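# Remove the bike from its floor rack and kickstand-park it

## Task

Get the bike out of the floor rack (the rack is loose and can slide) and leave it standing by itself on its kickstand. At the finish, nothing (no wall, furniture, loose item, or the rack) may touch it. The robot must have let go and moved away, must not have fallen or ended leaning, and the bike must stay up without the robot supporting it.

## Robot and tools

ROBOT. A LinearBot: a base that can drive in any direction, with strong wheel motors (7 N m), and a column about 1.75 m high. A carriage rides up and down the column by lift_m (0 to 1 m) and carries two identical six-joint arms, each ending in a two-finger gripper. The arm bases sit roughly 0.57 m + lift_m above the floor, and some carriage parts hang about 0.15 m lower. A hand can reach 0.78 m from its shoulder but only about 0.38 m below its arm base. A hand is about 0.16 m long and 0.1 m wide (0.14 m when open). The parked arm pose is joints 1-6 = 0, 0.05, 0.05, 1.45, 0, 0. With both arms parked the robot measures about 0.95 m across and 0.7 m front to back. Cameras: carriage_camera is fixed, facing forward and tilted about 20 degrees down; left_wrist_camera and right_wrist_camera look out beyond each hand's fingertips. All images are 896x504 px.

FRAMES. Base frame: origin on the floor under the base centre, x forward, y left, z up. left_hand and right_hand report, in this frame, the point midway between the finger pads. quat_wxyz rotates the base axes into the hand axes. The hand z axis runs along the fingers and the fingers open along hand y. An upright hand with joints 1, 5 and 6 at 0 reads (1,0,0,0). The odometry frame is the base frame at scene start. base_odometry counts wheel rotation only, so wheel slip shows up as travel. Heading is positive to the left, range -3.142 to 3.142.

execute_actions. Arguments: actions, a list holding one action or none; an empty list only reports state and images. cameras is optional: a list of names from carriage_camera, left_wrist_camera, right_wrist_camera, all. Omitted, null or ["all"] gives every camera; [] gives none. An action may contain base, joints, or both; its motions begin together and can finish at different times. No action runs beyond 15 s.
- base: exactly one relative move, measured from where the base last reported itself. translate_m: metres, forward positive, -2 to 2. strafe_m: metres, left positive, -2 to 2. rotate_rad: radians, counter-clockwise positive, -6.3 to 6.3.
- joints: a single dictionary covering both arms, keyed by joint name. Each value is an absolute target, not an offset. lift_m: 0 to 1 m. joint1_rad: -2.617 to 3.054, turns the arm about vertical, 0 forward, positive left. joint2_rad: 0 to 3.141, shoulder; 0 means upper arm level pointing back, 1.57 vertical, 3.14 level pointing forward. joint3_rad: 0 to 3.141, elbow; 0 folded, 3.14 straight. joint4_rad: -1.57 to 1.57, wrist pitch; 0 is in line with the forearm, positive lifts the fingertips. joint5_rad: -1.57 to 1.57, wrist yaw; positive swings the fingertips RIGHT. joint6_rad: -2.094 to 2.094, roll about the finger axis; positive is clockwise seen from the forearm. gripper_m: 0 to 0.093 m gap between pads. Names take a left_ or right_ prefix, for example left_joint4_rad or right_gripper_m. Done tolerances: lift 0.004, j1 0.02, j2/j3 0.055, j4 0.04, j5/j6 0.02, gripper 0.004.

If a joint or the base is left out of an action, it may still be driving toward its earlier target without showing that in the status. An unknown key or a value out of range rejects the whole call and nothing moves. If a result reports a stop, the remaining execute_actions, wait and finished_scene calls in that same reply are skipped. Between replies the robot keeps holding the last command.

wait: seconds 0 to 10. It commands nothing new and returns state and images. zoom_image: camera plus region [x0,y0,x1,y1] in pixels, top-left origin, at most 504x504. It only works on a camera's latest full image. finished_scene: scene (integer). It ends the scene for good, so the bike must already be parked and stable.

RESULTS. base_status and joint_status: done (for the base, the wheels turned the commanded amount, slip included; a move of 1-2 mm may fall short yet still say done). off_target: stopped short and possibly still pushing. contact_stop or time_out: the old target is dropped and the position held. not_followed: a self-collision check held back that arm's joint targets, usually with a cause line. Those targets may be retried on every later action until they pass. limit_stop_at_motor_heat: a heat stop; send the target again. on_its_own lists things not commanded in this call, and "held at" there is a target, not the current position. motor_effort is the percentage of maximum, positive toward higher joint values, with the peak in brackets. It carries a fixed bias (up to a few points plus up to half the reading) and noise. Lift effort falling while descending means a hand is resting on something. drive_wheels (ignore its sign) staying high at rest means the base is pressing on something. Joint torques are raw drive outputs with offsets. Also watch for ARM HIT, MOTOR HOT (75 °C) and OVER-TEMPERATURE FAULT (90 °C stops the arm for 10 s; at 100 °C the arm goes limp and drops). Outstretched arms heat up quickly, even when empty. Camera calibration is given in OpenCV form (K, D, T_world_to_cam in the base frame). The carriage camera starts near [0.175, -0.002, 1.293]. Wrist-camera poses grow less accurate at long reach.

CAUTIONS. The robot can topple and cannot get back up. Risk is highest with the carriage raised, arms extended, a load held, pulling, or an abrupt stop. Two outstretched arms with about 1.5 kg each can tip it, and only the images show a lean. After an obstacle stops a drive, back off about 0.2 m along the reverse direction (or turn back), repeat if still pressed, then try again. The base may slip under a table edge and hit the column; reversing into such an edge can tip the robot. Arms and grippers have no contact stop: a blocked arm keeps pushing and snaps to its target once freed. Never let the arms collide or press on each other. To free withheld arms, move one clear first, then the other in a later action. Hand readings drift at long reach, and a level hand sags 10-17 cm per kg. Pad force is about 45-60 N. Avoid dropping the bike, slamming it, shoving the loose rack over, or leaving the bike leaning on anything.

Each tool is called after "Request:" as name(argument=value, ...) on one line, values as JSON.

## Session

Request:
execute_actions(actions=[])

Scene clock: 0.00 s.
Joint torques (N m, as the arm reports them, + toward a larger angle): no reading
base_odometry: x=+0.000 y=+0.000 heading=+0.000 (m, m, rad; odometry frame)
base_status: not commanded
joint_positions: lift_m=+0.300 left_joint1_rad=-0.007 left_joint2_rad=+0.055 left_joint3_rad=+0.059 left_joint4_rad=+1.495 left_joint5_rad=-0.001 left_joint6_rad=-0.047 left_gripper_m=+0.094 right_joint1_rad=-0.004 right_joint2_rad=+0.033 right_joint3_rad=+0.049 right_joint4_rad=+1.476 right_joint5_rad=+0.039 right_joint6_rad=+0.003 right_gripper_m=+0.094
joint_status: not commanded
motor_effort: lift_m=+16 drive_wheels=+0 (%)
left_hand: x=+0.2801 y=+0.3370 z=+1.3114 quat_wxyz=(+0.999, -0.001, +0.036, -0.027) (m; base frame)
right_hand: x=+0.2806 y=-0.3438 z=+1.3084 quat_wxyz=(+0.999, +0.020, +0.039, -0.001) (m; base frame)
pictures: carriage_camera, left_wrist_camera, right_wrist_camera
Images, in order (width x height): carriage_camera 896x504, left_wrist_camera 896x504, right_wrist_camera 896x504.

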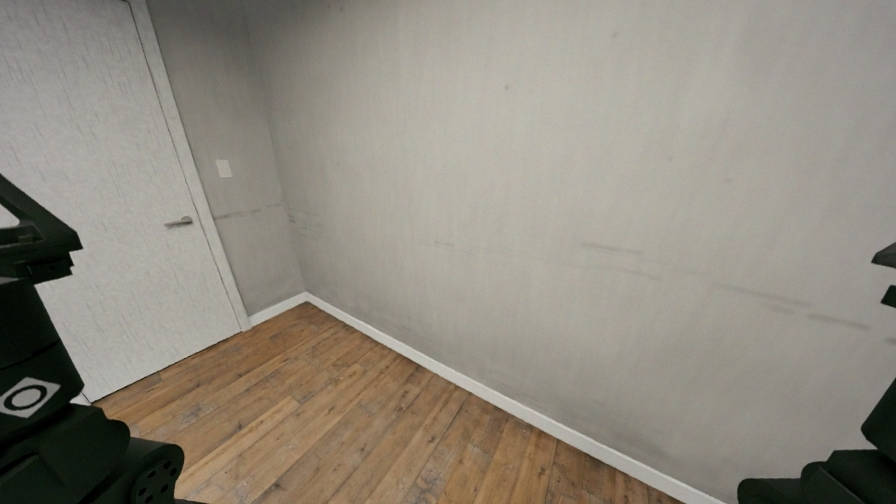

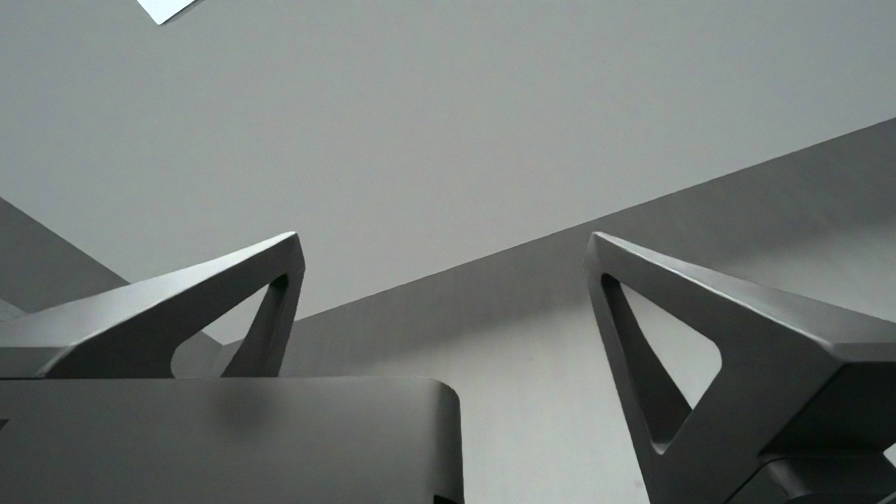

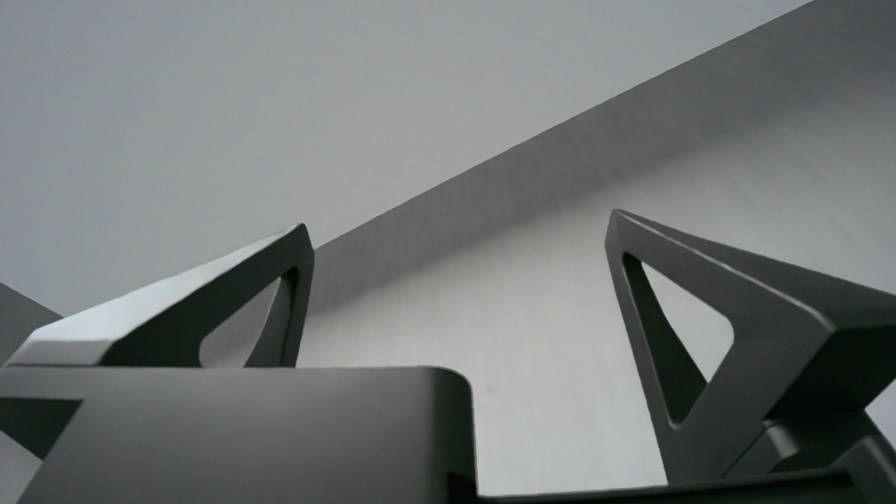

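Request:
execute_actions(actions=[{"base":{"rotate_rad":-2.1}}], cameras=["carriage_camera"])

Request:
execute_actions(actions=[{"base":{"rotate_rad":-2.1}}], cameras=["carriage_camera"])

Scene clock: 6.27 s.
Joint torques (N m, as the arm reports them, + toward a larger angle): left_arm=[ 0.07  4.25  5.89 -0.16 -0.05  0.01] | right_arm=[ 0.11  3.93  5.93 -0.17 -0.11  0.07]
base_odometry: x=+0.000 y=+0.000 heading=-2.100 (m, m, rad; odometry frame)
base_status: done
joint_positions: lift_m=+0.300 left_joint1_rad=-0.007 left_joint2_rad=+0.055 left_joint3_rad=+0.059 left_joint4_rad=+1.492 left_joint5_rad=-0.001 left_joint6_rad=-0.047 left_gripper_m=+0.094 right_joint1_rad=-0.004 right_joint2_rad=+0.033 right_joint3_rad=+0.049 right_joint4_rad=+1.476 right_joint5_rad=+0.039 right_joint6_rad=+0.003 right_gripper_m=+0.094
joint_status: not commanded
motor_effort: lift_m=+16(16) drive_wheels=+3(9) (%)
left_hand: x=+0.2806 y=+0.3370 z=+1.3113 quat_wxyz=(+0.999, -0.001, +0.037, -0.027) (m; base frame)
right_hand: x=+0.2807 y=-0.3438 z=+1.3084 quat_wxyz=(+0.999, +0.020, +0.039, -0.001) (m; base frame)
pictures: carriage_camera
Images, in order (width x height): carriage_camera 896x504.

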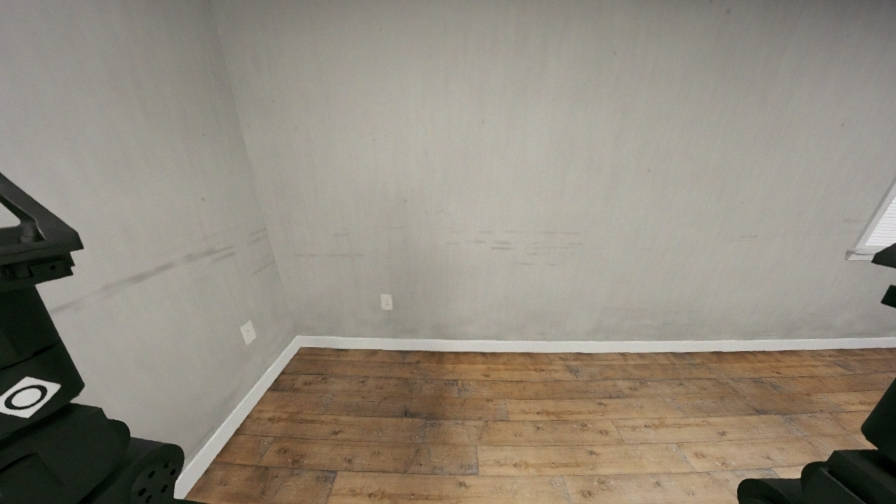

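Scene clock: 9.80 s.
Joint torques (N m, as the arm reports them, + toward a larger angle): left_arm=[ 0.13  4.23  5.84 -0.14 -0.05  0.01] | right_arm=[ 0.12  3.89  5.91 -0.16 -0.11  0.07]
base_odometry: x=+0.000 y=+0.000 heading=+2.084 (m, m, rad; odometry frame)
base_status: done
joint_positions: lift_m=+0.300 left_joint1_rad=-0.007 left_joint2_rad=+0.055 left_joint3_rad=+0.059 left_joint4_rad=+1.491 left_joint5_rad=-0.001 left_joint6_rad=-0.047 left_gripper_m=+0.094 right_joint1_rad=-0.004 right_joint2_rad=+0.033 right_joint3_rad=+0.049 right_joint4_rad=+1.476 right_joint5_rad=+0.039 right_joint6_rad=+0.003 right_gripper_m=+0.094
joint_status: not commanded
motor_effort: lift_m=+14(16) drive_wheels=+2(8) (%)
left_hand: x=+0.2809 y=+0.3370 z=+1.3113 quat_wxyz=(+0.999, -0.001, +0.038, -0.027) (m; base frame)
right_hand: x=+0.2807 y=-0.3438 z=+1.3084 quat_wxyz=(+0.999, +0.020, +0.039, -0.001) (m; base frame)
pictures: carriage_camera
Images, in order (width x height): carriage_camera 896x504.

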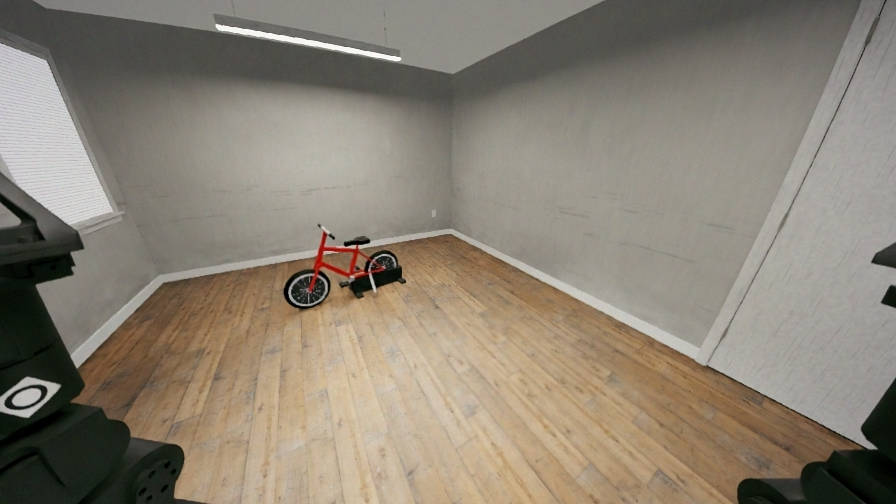

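Request:
execute_actions(actions=[{"base":{"rotate_rad":0.45}}], cameras=[])

Request:
execute_actions(actions=[{"base":{"translate_m":1.2},"joints":{"lift_m":0.1}}], cameras=["carriage_camera"])

Request:
zoom_image(camera="carriage_camera", region=[250,150,650,400])

Scene clock: 16.87 s.
Joint torques (N m, as the arm reports them, + toward a larger angle): left_arm=[ 0.1   4.26  5.83 -0.14 -0.05  0.02] | right_arm=[ 0.1   3.97  5.93 -0.15 -0.1   0.06]
base_odometry: x=+0.000 y=+0.000 heading=+2.533 (m, m, rad; odometry frame)
base_status: done
joint_positions: lift_m=+0.300 left_joint1_rad=-0.007 left_joint2_rad=+0.055 left_joint3_rad=+0.059 left_joint4_rad=+1.491 left_joint5_rad=-0.001 left_joint6_rad=-0.047 left_gripper_m=+0.094 right_joint1_rad=-0.004 right_joint2_rad=+0.033 right_joint3_rad=+0.049 right_joint4_rad=+1.476 right_joint5_rad=+0.039 right_joint6_rad=+0.003 right_gripper_m=+0.094
joint_status: not commanded
motor_effort: lift_m=+16(13) drive_wheels=-5(8) (%)
left_hand: x=+0.2809 y=+0.3370 z=+1.3113 quat_wxyz=(+0.999, -0.001, +0.038, -0.027) (m; base frame)
right_hand: x=+0.2807 y=-0.3438 z=+1.3084 quat_wxyz=(+0.999, +0.020, +0.039, -0.001) (m; base frame)
pictures: none
No camera images: the call's "cameras" was empty. Leave "cameras" out to get every camera's image.

Scene clock: 21.57 s.
Joint torques (N m, as the arm reports them, + toward a larger angle): left_arm=[ 0.13  4.32  5.82 -0.17 -0.05  0.  ] | right_arm=[ 0.13  3.89  5.94 -0.17 -0.1   0.07]
base_odometry: x=-0.984 y=+0.686 heading=+2.533 (m, m, rad; odometry frame)
base_status: done
joint_positions: lift_m=+0.100 left_joint1_rad=-0.007 left_joint2_rad=+0.055 left_joint3_rad=+0.059 left_joint4_rad=+1.494 left_joint5_rad=-0.001 left_joint6_rad=-0.047 left_gripper_m=+0.094 right_joint1_rad=-0.004 right_joint2_rad=+0.033 right_joint3_rad=+0.049 right_joint4_rad=+1.477 right_joint5_rad=+0.039 right_joint6_rad=+0.003 right_gripper_m=+0.094
joint_status: all done
motor_effort: lift_m=+13(13) drive_wheels=-1(8) (%)
left_hand: x=+0.2803 y=+0.3370 z=+1.1116 quat_wxyz=(+0.999, -0.001, +0.036, -0.027) (m; base frame)
right_hand: x=+0.2805 y=-0.3438 z=+1.1087 quat_wxyz=(+0.999, +0.020, +0.039, -0.001) (m; base frame)
pictures: carriage_camera
camera_calibration (this result's frames):
carriage_camera: T_world_to_cam=[[0.0541726, -0.998366, 0.0181988, -0.0314091], [-0.36568, -0.0367951, -0.930013, 1.08037], [0.929163, 0.0437263, -0.367076, 0.23897], [0, 0, 0, 1]] pos_world=[0.174729, -0.00205481, 1.09305]
Images, in order (width x height): carriage_camera 896x504.

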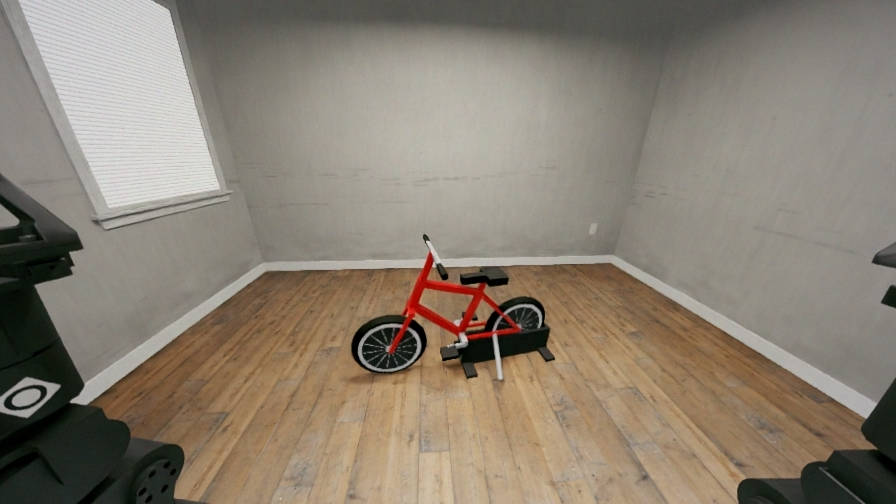

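Region (250, 150, 650, 400) of carriage_camera's 896x504 image, scaled by 1.260, with more detail than that image has; it fills the top 315 rows of this view, and the rest is white.

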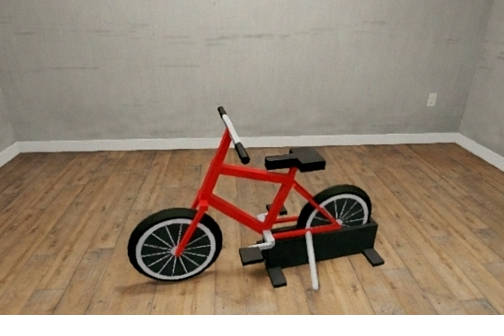

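Request:
execute_actions(actions=[{"base":{"rotate_rad":0.33},"joints":{"lift_m":0.0,"right_joint2_rad":2.0,"right_joint3_rad":1.2,"right_joint4_rad":0.8,"right_joint6_rad":1.57}}])

Scene clock: 38.33 s.
Joint torques (N m, as the arm reports them, + toward a larger angle): left_arm=[ 0.16  4.22  5.91 -0.16 -0.04  0.01] | right_arm=[  0.11 -11.06   7.35   2.21  -0.08   0.05]
base_odometry: x=-0.984 y=+0.686 heading=+2.863 (m, m, rad; odometry frame)
base_status: done
joint_positions: lift_m=+0.000 left_joint1_rad=-0.007 left_joint2_rad=+0.055 left_joint3_rad=+0.059 left_joint4_rad=+1.494 left_joint5_rad=-0.001 left_joint6_rad=-0.047 left_gripper_m=+0.094 right_joint1_rad=-0.004 right_joint2_rad=+1.995 right_joint3_rad=+1.200 right_joint4_rad=+0.800 right_joint5_rad=+0.039 right_joint6_rad=+1.564 right_gripper_m=+0.094
joint_status: all done
motor_effort: lift_m=+14(13) drive_wheels=+3(6) (%)
left_hand: x=+0.2804 y=+0.3370 z=+1.0117 quat_wxyz=(+0.999, -0.001, +0.037, -0.027) (m; base frame)
right_hand: x=+0.8500 y=-0.3461 z=+0.8000 quat_wxyz=(+0.514, +0.508, +0.490, +0.488) (m; base frame)
pictures: carriage_camera, left_wrist_camera, right_wrist_camera
camera_calibration (this result's frames):
carriage_camera: T_world_to_cam=[[0.0541726, -0.998366, 0.0181988, -0.0295917], [-0.36568, -0.0367951, -0.930013, 0.987491], [0.929163, 0.0437263, -0.367076, 0.202311], [0, 0, 0, 1]] pos_world=[0.174729, -0.00205481, 0.993181]
left_wrist_camera: T_world_to_cam=[[-0.0877707, -0.995949, -0.0195533, 0.379346], [0.756447, -0.0538666, -0.651833, 0.471298], [0.648139, -0.0720029, 0.75811, -0.796684], [0, 0, 0, 1]] pos_world=[0.193146, 0.345833, 0.918599]
right_wrist_camera: T_world_to_cam=[[-0.009667, 0.0348539, -0.999346, 0.820219], [-0.5788, 0.81476, 0.034015, 0.745867], [0.815412, 0.57875, 0.0122972, -0.376978], [0, 0, 0, 1]] pos_world=[0.747029, -0.418114, 0.798948]
Images, in order (width x height): carriage_camera 896x504, left_wrist_camera 896x504, right_wrist_camera 896x504.

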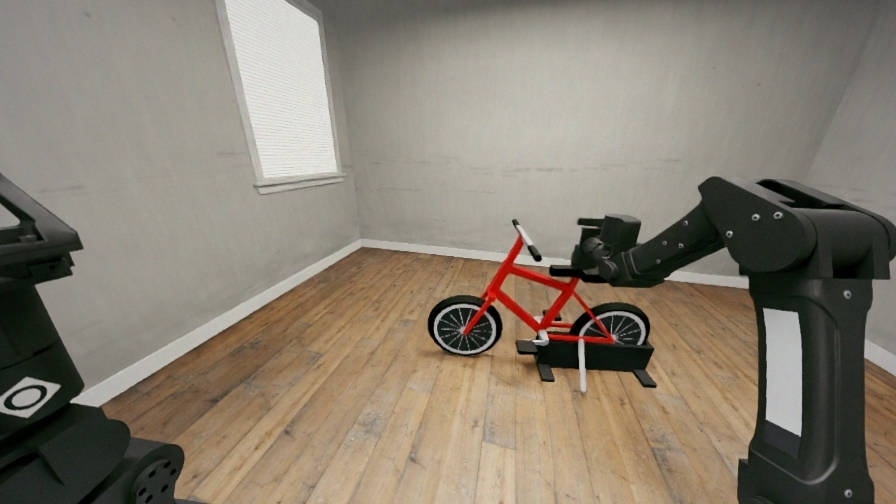

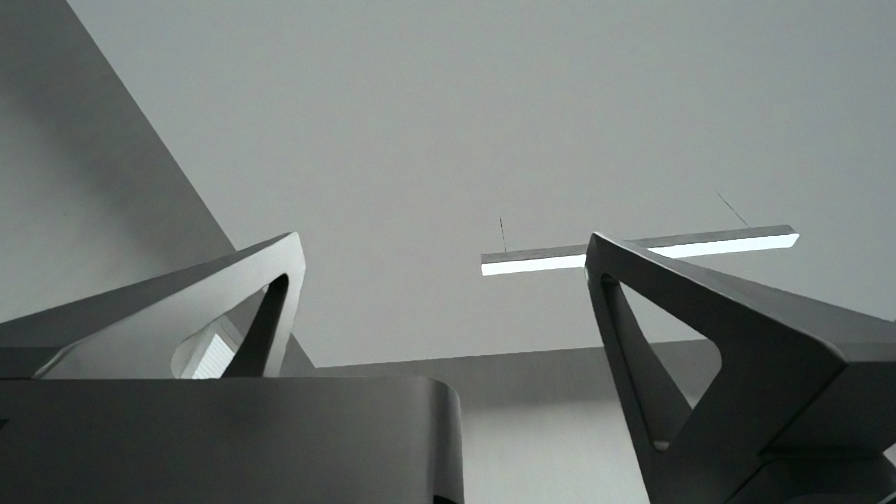

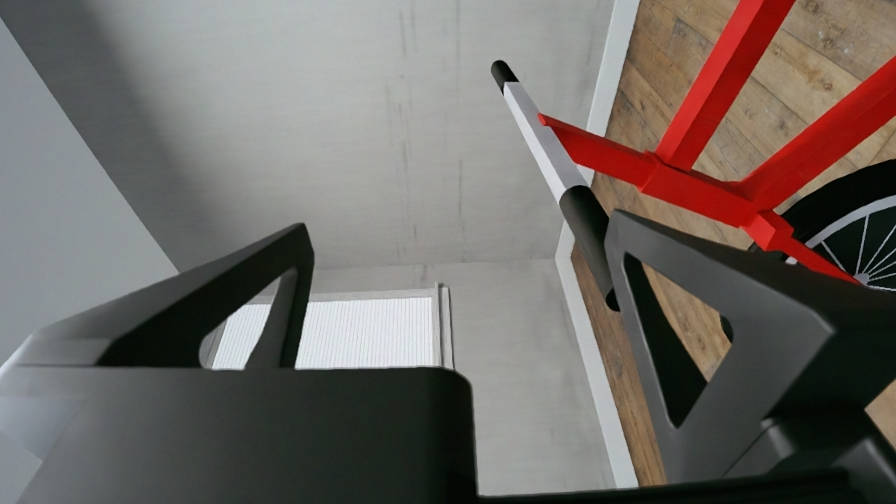

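Request:
execute_actions(actions=[{"joints":{"lift_m":0.15,"right_joint2_rad":2.3,"right_joint3_rad":1.7,"right_joint4_rad":-0.97,"right_joint5_rad":0}}])

Scene clock: 47.17 s.
Joint torques (N m, as the arm reports them, + toward a larger angle): left_arm=[ 0.13  4.24  5.84 -0.17 -0.04  0.02] | right_arm=[  0.11 -11.76   5.62   0.29  -0.09   0.15]
base_odometry: x=-0.984 y=+0.686 heading=+2.863 (m, m, rad; odometry frame)
base_status: not commanded
joint_positions: lift_m=+0.150 left_joint1_rad=-0.007 left_joint2_rad=+0.055 left_joint3_rad=+0.059 left_joint4_rad=+1.494 left_joint5_rad=-0.001 left_joint6_rad=-0.047 left_gripper_m=+0.094 right_joint1_rad=-0.004 right_joint2_rad=+2.286 right_joint3_rad=+1.710 right_joint4_rad=-0.960 right_joint5_rad=+0.008 right_joint6_rad=+1.564 right_gripper_m=+0.094
joint_status: all done
motor_effort: lift_m=+17(21) drive_wheels=+4(5) (%)
left_hand: x=+0.2804 y=+0.3370 z=+1.1611 quat_wxyz=(+0.999, -0.001, +0.037, -0.027) (m; base frame)
right_hand: x=+0.7010 y=-0.3402 z=+0.7109 quat_wxyz=(+0.015, +0.706, +0.708, +0.009) (m; base frame)
pictures: carriage_camera, left_wrist_camera, right_wrist_camera
camera_calibration (this result's frames):
carriage_camera: T_world_to_cam=[[0.0541726, -0.998366, 0.0181988, -0.0323093], [-0.36568, -0.0367951, -0.930013, 1.12637], [0.929163, 0.0437263, -0.367076, 0.257126], [0, 0, 0, 1]] pos_world=[0.174729, -0.00205481, 1.14251]
left_wrist_camera: T_world_to_cam=[[-0.0877985, -0.995939, -0.0199324, 0.382645], [0.756447, -0.0536398, -0.651851, 0.568577], [0.648135, -0.0723094, 0.758085, -0.909762], [0, 0, 0, 1]] pos_world=[0.193146, 0.345805, 1.06793]
right_wrist_camera: T_world_to_cam=[[-0.999072, 0.0384011, -0.0195017, 0.72777], [0.0186559, 0.793969, 0.607672, -0.175874], [0.038819, 0.606744, -0.793949, 0.869277], [0, 0, 0, 1]] pos_world=[0.696631, -0.415737, 0.811228]
Images, in order (width x height): carriage_camera 896x504, left_wrist_camera 896x504, right_wrist_camera 896x504.

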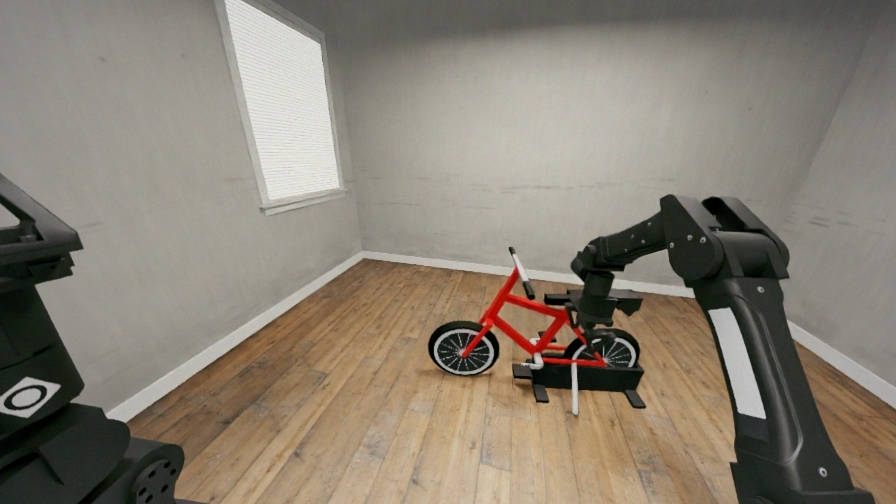

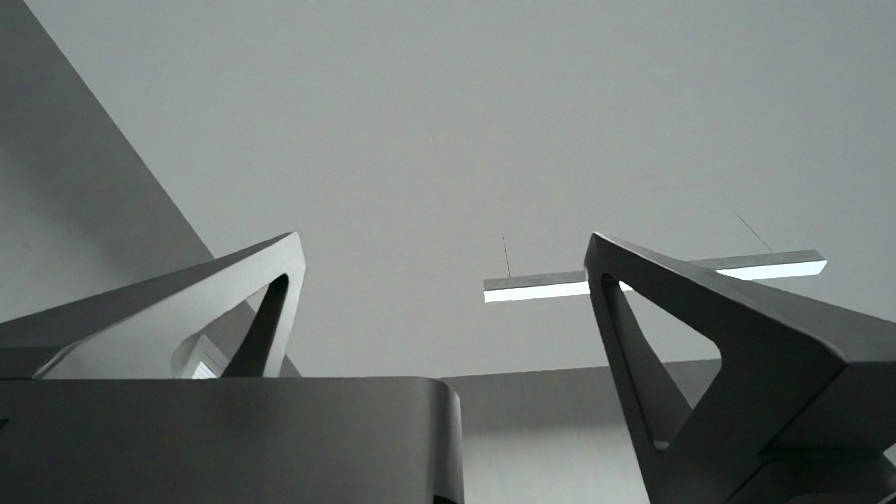

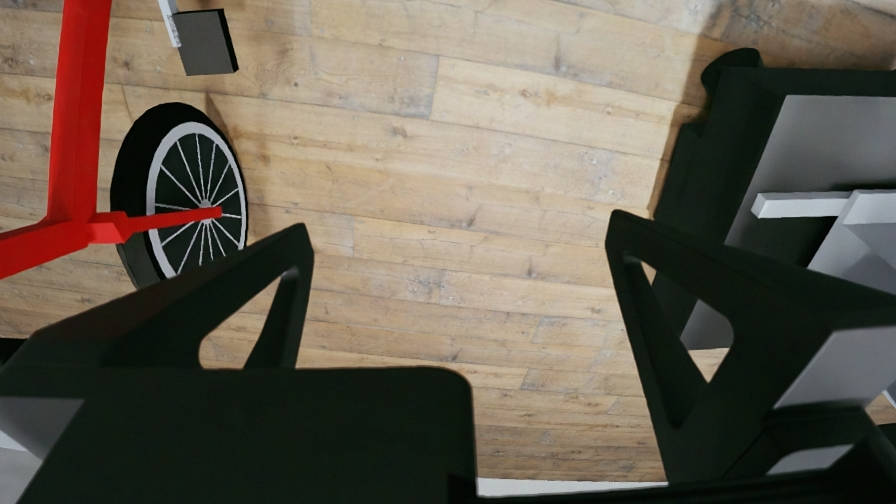

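Request:
execute_actions(actions=[{"base":{"strafe_m":-0.13},"joints":{"lift_m":0.17}}], cameras=[])

Request:
execute_actions(actions=[{"base":{"translate_m":0.38}}], cameras=["carriage_camera","right_wrist_camera"])

Scene clock: 56.13 s.
Joint torques (N m, as the arm reports them, + toward a larger angle): left_arm=[ 0.13  4.26  5.92 -0.17 -0.05  0.01] | right_arm=[  0.18 -11.76   5.68   0.3   -0.08   0.15]
base_odometry: x=-0.949 y=+0.811 heading=+2.863 (m, m, rad; odometry frame)
base_status: done
joint_positions: lift_m=+0.170 left_joint1_rad=-0.007 left_joint2_rad=+0.055 left_joint3_rad=+0.059 left_joint4_rad=+1.494 left_joint5_rad=-0.001 left_joint6_rad=-0.047 left_gripper_m=+0.094 right_joint1_rad=-0.006 right_joint2_rad=+2.285 right_joint3_rad=+1.710 right_joint4_rad=-0.961 right_joint5_rad=+0.008 right_joint6_rad=+1.564 right_gripper_m=+0.094
joint_status: all done
motor_effort: lift_m=+17(22) drive_wheels=-3(3) (%)
left_hand: x=+0.2804 y=+0.3370 z=+1.1810 quat_wxyz=(+0.999, -0.001, +0.037, -0.027) (m; base frame)
right_hand: x=+0.7006 y=-0.3408 z=+0.7310 quat_wxyz=(+0.015, +0.707, +0.707, +0.009) (m; base frame)
pictures: none
No camera images: the call's "cameras" was empty. Leave "cameras" out to get every camera's image.

Scene clock: 58.87 s.
Joint torques (N m, as the arm reports them, + toward a larger angle): left_arm=[ 0.14  4.25  5.9  -0.17 -0.05  0.02] | right_arm=[  0.16 -11.68   5.61   0.29  -0.1    0.15]
base_odometry: x=-1.314 y=+0.916 heading=+2.863 (m, m, rad; odometry frame)
base_status: done
joint_positions: lift_m=+0.170 left_joint1_rad=-0.007 left_joint2_rad=+0.055 left_joint3_rad=+0.059 left_joint4_rad=+1.494 left_joint5_rad=-0.001 left_joint6_rad=-0.047 left_gripper_m=+0.094 right_joint1_rad=-0.006 right_joint2_rad=+2.285 right_joint3_rad=+1.710 right_joint4_rad=-0.962 right_joint5_rad=+0.008 right_joint6_rad=+1.564 right_gripper_m=+0.094
joint_status: not commanded
motor_effort: lift_m=+18(19) drive_wheels=-4(4) (%)
left_hand: x=+0.2804 y=+0.3370 z=+1.1810 quat_wxyz=(+0.999, -0.001, +0.037, -0.027) (m; base frame)
right_hand: x=+0.7004 y=-0.3408 z=+0.7310 quat_wxyz=(+0.014, +0.707, +0.707, +0.009) (m; base frame)
pictures: carriage_camera, right_wrist_camera
camera_calibration (this result's frames):
carriage_camera: T_world_to_cam=[[0.0541726, -0.998366, 0.0181988, -0.0326727], [-0.36568, -0.0367951, -0.930013, 1.14494], [0.929163, 0.0437263, -0.367076, 0.264456], [0, 0, 0, 1]] pos_world=[0.174729, -0.00205481, 1.16248]
right_wrist_camera: T_world_to_cam=[[-0.999055, 0.0399138, -0.0171884, 0.726385], [0.0212357, 0.793469, 0.60824, -0.190046], [0.0379157, 0.607301, -0.793567, 0.886131], [0, 0, 0, 1]] pos_world=[0.696136, -0.416345, 0.831283]
Images, in order (width x height): carriage_camera 896x504, right_wrist_camera 896x504.

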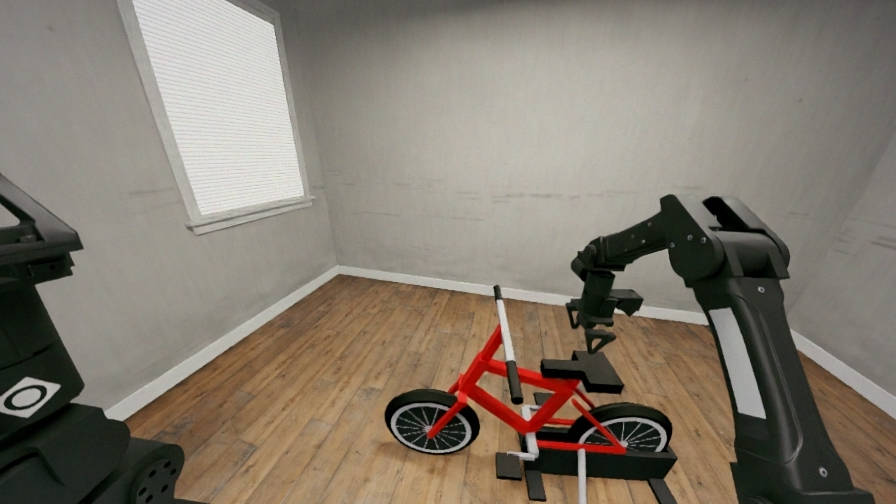

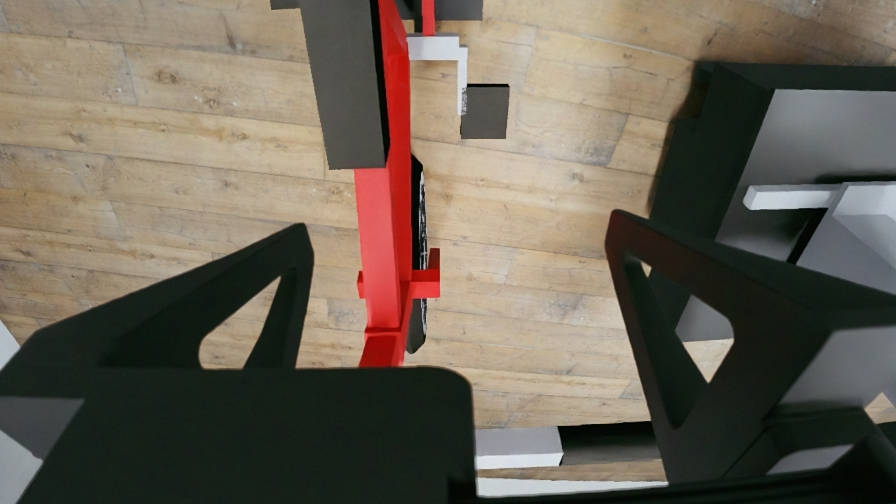

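Request:
execute_actions(actions=[{"base":{"translate_m":0.067}}], cameras=[])

Request:
execute_actions(actions=[{"joints":{"lift_m":0.0}}], cameras=["carriage_camera","right_wrist_camera"])

Scene clock: 65.57 s.
Joint torques (N m, as the arm reports them, + toward a larger angle): left_arm=[ 0.13  4.21  5.83 -0.16 -0.03  0.02] | right_arm=[  0.17 -11.76   5.64   0.3   -0.09   0.14]
base_odometry: x=-1.378 y=+0.935 heading=+2.862 (m, m, rad; odometry frame)
base_status: done
joint_positions: lift_m=+0.170 left_joint1_rad=-0.007 left_joint2_rad=+0.055 left_joint3_rad=+0.059 left_joint4_rad=+1.493 left_joint5_rad=-0.001 left_joint6_rad=-0.047 left_gripper_m=+0.094 right_joint1_rad=-0.006 right_joint2_rad=+2.285 right_joint3_rad=+1.710 right_joint4_rad=-0.964 right_joint5_rad=+0.008 right_joint6_rad=+1.564 right_gripper_m=+0.094
joint_status: not commanded
motor_effort: lift_m=+16(17) drive_wheels=+2(9) (%)
left_hand: x=+0.2804 y=+0.3370 z=+1.1810 quat_wxyz=(+0.999, -0.001, +0.037, -0.027) (m; base frame)
right_hand: x=+0.7000 y=-0.3408 z=+0.7310 quat_wxyz=(+0.014, +0.707, +0.707, +0.008) (m; base frame)
pictures: none
No camera images: the call's "cameras" was empty. Leave "cameras" out to get every camera's image.

Scene clock: 66.77 s.
Joint torques (N m, as the arm reports them, + toward a larger angle): left_arm=[ 0.12  4.25  5.87 -0.18 -0.03  0.02] | right_arm=[  0.3  -12.45   5.58   0.28  -0.09   0.15]
base_odometry: x=-1.378 y=+0.935 heading=+2.862 (m, m, rad; odometry frame)
base_status: not commanded
joint_positions: lift_m=+0.000 left_joint1_rad=-0.007 left_joint2_rad=+0.055 left_joint3_rad=+0.059 left_joint4_rad=+1.493 left_joint5_rad=-0.001 left_joint6_rad=-0.047 left_gripper_m=+0.094 right_joint1_rad=-0.006 right_joint2_rad=+2.295 right_joint3_rad=+1.710 right_joint4_rad=-0.965 right_joint5_rad=+0.008 right_joint6_rad=+1.564 right_gripper_m=+0.094
joint_status: all done
motor_effort: lift_m=+13(13) drive_wheels=-3(2) (%)
left_hand: x=+0.2804 y=+0.3370 z=+1.0117 quat_wxyz=(+0.999, -0.001, +0.037, -0.027) (m; base frame)
right_hand: x=+0.6986 y=-0.3408 z=+0.5578 quat_wxyz=(+0.010, +0.707, +0.707, +0.005) (m; base frame)
pictures: carriage_camera, right_wrist_camera
camera_calibration (this result's frames):
carriage_camera: T_world_to_cam=[[0.0541726, -0.998366, 0.0181988, -0.0295904], [-0.36568, -0.0367951, -0.930013, 0.987423], [0.929163, 0.0437263, -0.367076, 0.202284], [0, 0, 0, 1]] pos_world=[0.174729, -0.00205481, 0.993109]
right_wrist_camera: T_world_to_cam=[[-0.999189, 0.0399146, -0.00537049, 0.715051], [0.0284272, 0.793429, 0.607999, -0.0895604], [0.0285291, 0.607353, -0.79392, 0.755508], [0, 0, 0, 1]] pos_world=[0.695463, -0.416341, 0.658105]
Images, in order (width x height): carriage_camera 896x504, right_wrist_camera 896x504.

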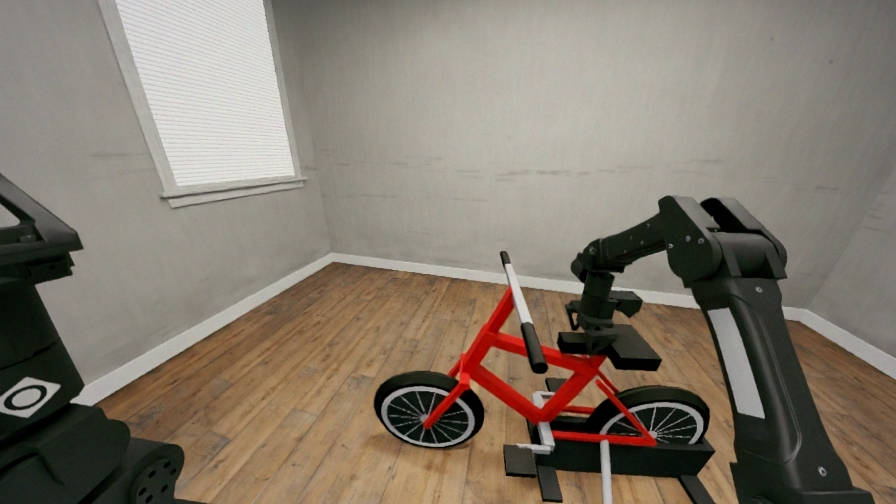

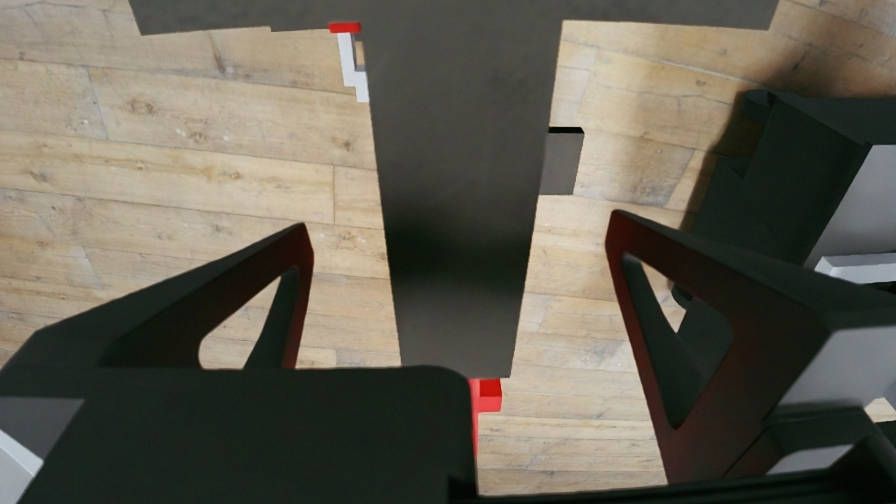

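Request:
execute_actions(actions=[{"joints":{"right_joint2_rad":2.39,"right_joint4_rad":-0.88}}], cameras=["carriage_camera","right_wrist_camera"])

Request:
execute_actions(actions=[{"joints":{"right_gripper_m":0.0}}], cameras=["carriage_camera","right_wrist_camera"])

Scene clock: 71.40 s.
Joint torques (N m, as the arm reports them, + toward a larger angle): left_arm=[ 0.14  4.26  5.88 -0.15 -0.04  0.01] | right_arm=[  0.26 -12.92   5.39   0.36  -0.08   0.15]
base_odometry: x=-1.378 y=+0.935 heading=+2.862 (m, m, rad; odometry frame)
base_status: not commanded
joint_positions: lift_m=+0.000 left_joint1_rad=-0.007 left_joint2_rad=+0.055 left_joint3_rad=+0.059 left_joint4_rad=+1.493 left_joint5_rad=-0.001 left_joint6_rad=-0.047 left_gripper_m=+0.094 right_joint1_rad=-0.006 right_joint2_rad=+2.387 right_joint3_rad=+1.710 right_joint4_rad=-0.886 right_joint5_rad=+0.008 right_joint6_rad=+1.564 right_gripper_m=+0.094
joint_status: all done
motor_effort: lift_m=+14(12) drive_wheels=-2(2) (%)
left_hand: x=+0.2804 y=+0.3370 z=+1.0117 quat_wxyz=(+0.999, -0.001, +0.037, -0.027) (m; base frame)
right_hand: x=+0.7039 y=-0.3408 z=+0.5193 quat_wxyz=(+0.005, +0.707, +0.708, +0.000) (m; base frame)
pictures: carriage_camera, right_wrist_camera
camera_calibration (this result's frames):
carriage_camera: T_world_to_cam=[[0.0541726, -0.998366, 0.0181988, -0.0295904], [-0.36568, -0.0367951, -0.930013, 0.987423], [0.929163, 0.0437263, -0.367076, 0.202284], [0, 0, 0, 1]] pos_world=[0.174729, -0.00205481, 0.993109]
right_wrist_camera: T_world_to_cam=[[-0.999171, 0.0399145, 0.00797317, 0.713241], [0.0365425, 0.793383, 0.607624, -0.0717965], [0.0179272, 0.607412, -0.794185, 0.732405], [0, 0, 0, 1]] pos_world=[0.702144, -0.416378, 0.619604]
Images, in order (width x height): carriage_camera 896x504, right_wrist_camera 896x504.

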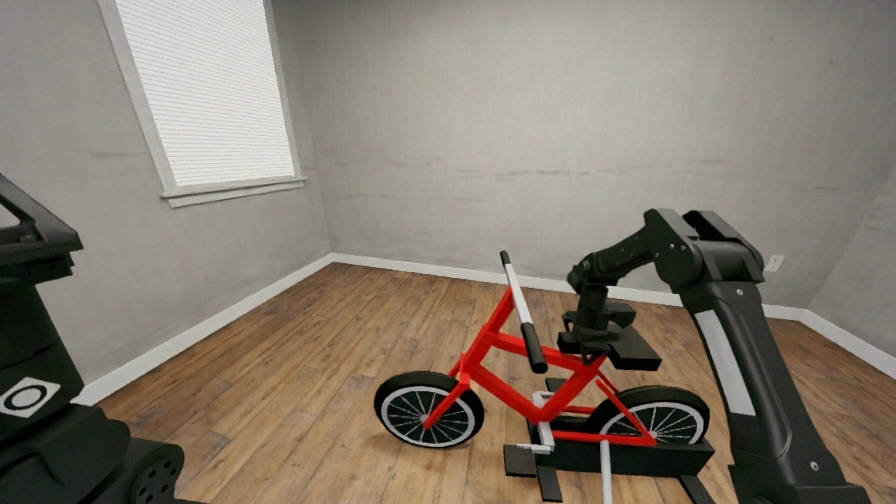

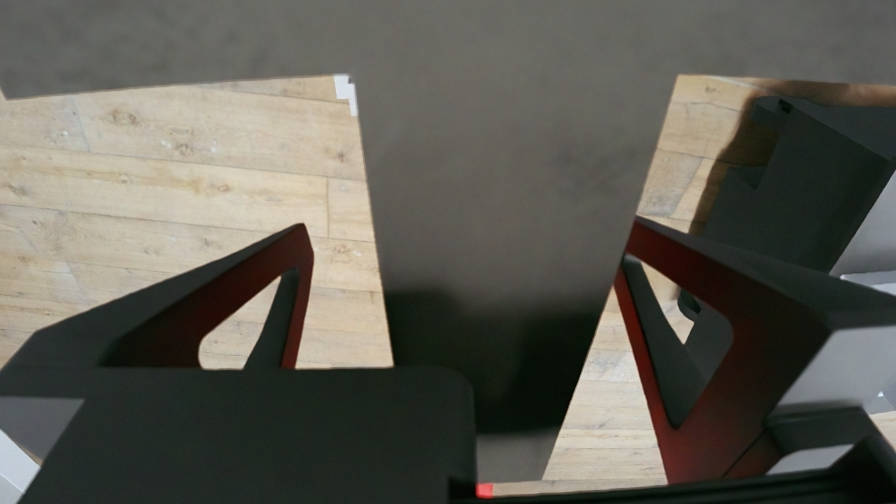

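Scene clock: 72.13 s.
Joint torques (N m, as the arm reports them, + toward a larger angle): left_arm=[ 0.08  4.29  5.87 -0.17 -0.05  0.02] | right_arm=[  0.29 -12.96   5.58   0.37  -0.08  -0.15]
base_odometry: x=-1.378 y=+0.935 heading=+2.862 (m, m, rad; odometry frame)
base_status: not commanded
joint_positions: lift_m=+0.000 left_joint1_rad=-0.007 left_joint2_rad=+0.055 left_joint3_rad=+0.059 left_joint4_rad=+1.493 left_joint5_rad=-0.001 left_joint6_rad=-0.047 left_gripper_m=+0.094 right_joint1_rad=-0.007 right_joint2_rad=+2.387 right_joint3_rad=+1.708 right_joint4_rad=-0.887 right_joint5_rad=+0.006 right_joint6_rad=+1.588 right_gripper_m=+0.039
joint_status: right_gripper_m off_target (ended at +0.039, target +0.000)
motor_effort: lift_m=+13(14) drive_wheels=+3(3) (%)
left_hand: x=+0.2804 y=+0.3370 z=+1.0117 quat_wxyz=(+0.999, -0.001, +0.037, -0.027) (m; base frame)
right_hand: x=+0.7029 y=-0.3410 z=+0.5188 quat_wxyz=(+0.004, +0.716, +0.699, +0.000) (m; base frame)
pictures: carriage_camera, right_wrist_camera
camera_calibration (this result's frames):
carriage_camera: T_world_to_cam=[[0.0541726, -0.998366, 0.0181988, -0.0295904], [-0.36568, -0.0367951, -0.930013, 0.987423], [0.929163, 0.0437263, -0.367076, 0.202284], [0, 0, 0, 1]] pos_world=[0.174729, -0.00205481, 0.993109]
right_wrist_camera: T_world_to_cam=[[-0.997823, 0.065029, 0.0109339, 0.718379], [0.0582321, 0.791162, 0.608828, -0.0879332], [0.030941, 0.60814, -0.793227, 0.722819], [0, 0, 0, 1]] pos_world=[0.699571, -0.416721, 0.619041]
Images, in order (width x height): carriage_camera 896x504, right_wrist_camera 896x504.

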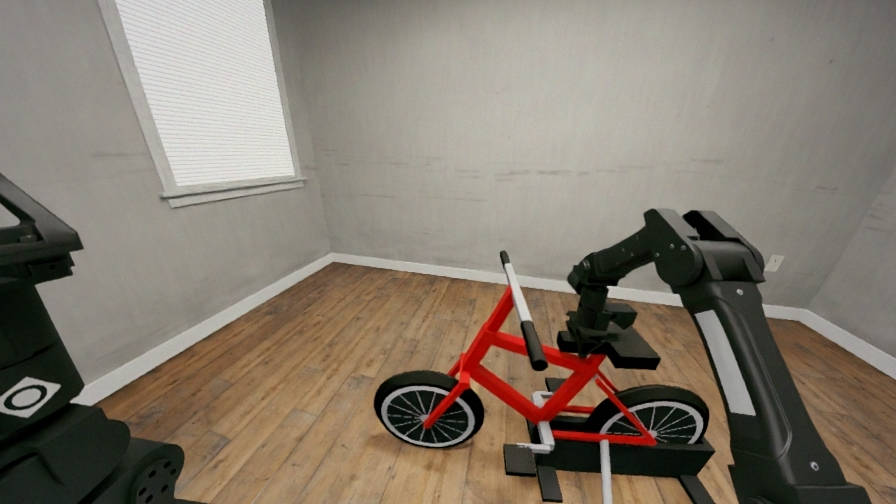

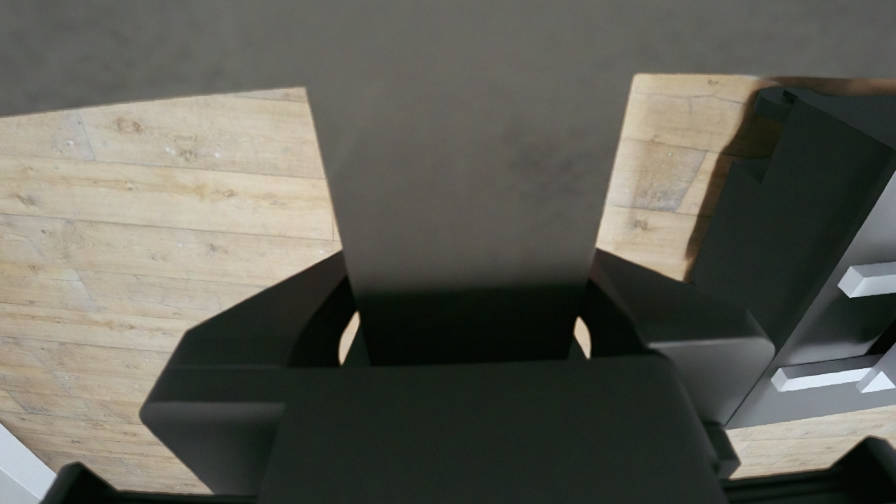

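Request:
execute_actions(actions=[{"base":{"strafe_m":0.15}}], cameras=["carriage_camera"])

Scene clock: 76.63 s.
Joint torques (N m, as the arm reports them, + toward a larger angle): left_arm=[ 0.09  4.31  5.87 -0.17 -0.04  0.02] | right_arm=[  1.28 -12.96   5.51   0.28  -0.28  -0.01]
base_odometry: x=-1.420 y=+0.791 heading=+2.862 (m, m, rad; odometry frame)
base_status: done
joint_positions: lift_m=+0.000 left_joint1_rad=-0.007 left_joint2_rad=+0.055 left_joint3_rad=+0.059 left_joint4_rad=+1.493 left_joint5_rad=-0.001 left_joint6_rad=-0.047 left_gripper_m=+0.094 right_joint1_rad=-0.019 right_joint2_rad=+2.387 right_joint3_rad=+1.708 right_joint4_rad=-0.873 right_joint5_rad=+0.029 right_joint6_rad=+1.577 right_gripper_m=+0.039
joint_status: not commanded
motor_effort: lift_m=+14(13) drive_wheels=+1(13) (%)
left_hand: x=+0.2804 y=+0.3370 z=+1.0117 quat_wxyz=(+0.999, -0.001, +0.037, -0.027) (m; base frame)
right_hand: x=+0.7062 y=-0.3502 z=+0.5190 quat_wxyz=(+0.017, +0.716, +0.698, -0.004) (m; base frame)
pictures: carriage_camera
camera_calibration (this result's frames):
carriage_camera: T_world_to_cam=[[0.0541726, -0.998366, 0.0181988, -0.0295904], [-0.36568, -0.0367951, -0.930013, 0.987423], [0.929163, 0.0437263, -0.367076, 0.202284], [0, 0, 0, 1]] pos_world=[0.174729, -0.00205481, 0.993109]
Images, in order (width x height): carriage_camera 896x504.

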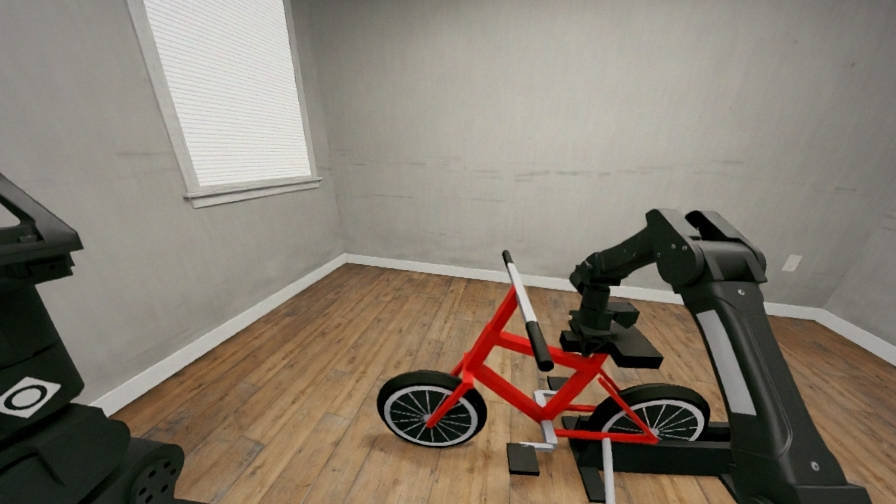

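Request:
execute_actions(actions=[{"base":{"strafe_m":0.15}}], cameras=["carriage_camera"])

Scene clock: 84.93 s.
Joint torques (N m, as the arm reports them, + toward a larger angle): left_arm=[ 0.18  4.22  5.85 -0.18 -0.03  0.02] | right_arm=[  0.72 -13.06   5.52   0.25  -0.51  -0.15]
base_odometry: x=-1.435 y=+0.739 heading=+2.862 (m, m, rad; odometry frame)
base_status: strafe_m contact_stop (by the wheels' count: +0.054 of +0.150)
joint_positions: lift_m=+0.000 left_joint1_rad=-0.007 left_joint2_rad=+0.055 left_joint3_rad=+0.059 left_joint4_rad=+1.495 left_joint5_rad=-0.002 left_joint6_rad=-0.047 left_gripper_m=+0.094 right_joint1_rad=-0.012 right_joint2_rad=+2.388 right_joint3_rad=+1.708 right_joint4_rad=-0.867 right_joint5_rad=+0.054 right_joint6_rad=+1.587 right_gripper_m=+0.039
joint_status: not commanded
motor_effort: lift_m=+13(12) drive_wheels=+1(11) (%)
left_hand: x=+0.2801 y=+0.3373 z=+1.0117 quat_wxyz=(+0.999, -0.002, +0.036, -0.027) (m; base frame)
right_hand: x=+0.7078 y=-0.3515 z=+0.5188 quat_wxyz=(+0.028, +0.717, +0.697, -0.010) (m; base frame)
pictures: carriage_camera
camera_calibration (this result's frames):
carriage_camera: T_world_to_cam=[[0.0541726, -0.998366, 0.0181988, -0.0295903], [-0.36568, -0.0367951, -0.930013, 0.98742], [0.929163, 0.0437263, -0.367076, 0.202283], [0, 0, 0, 1]] pos_world=[0.174729, -0.00205481, 0.993105]
Images, in order (width x height): carriage_camera 896x504.

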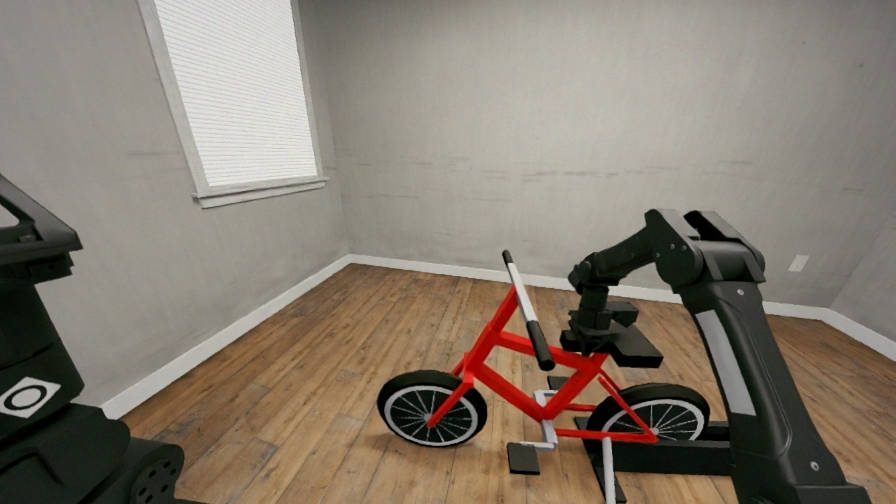

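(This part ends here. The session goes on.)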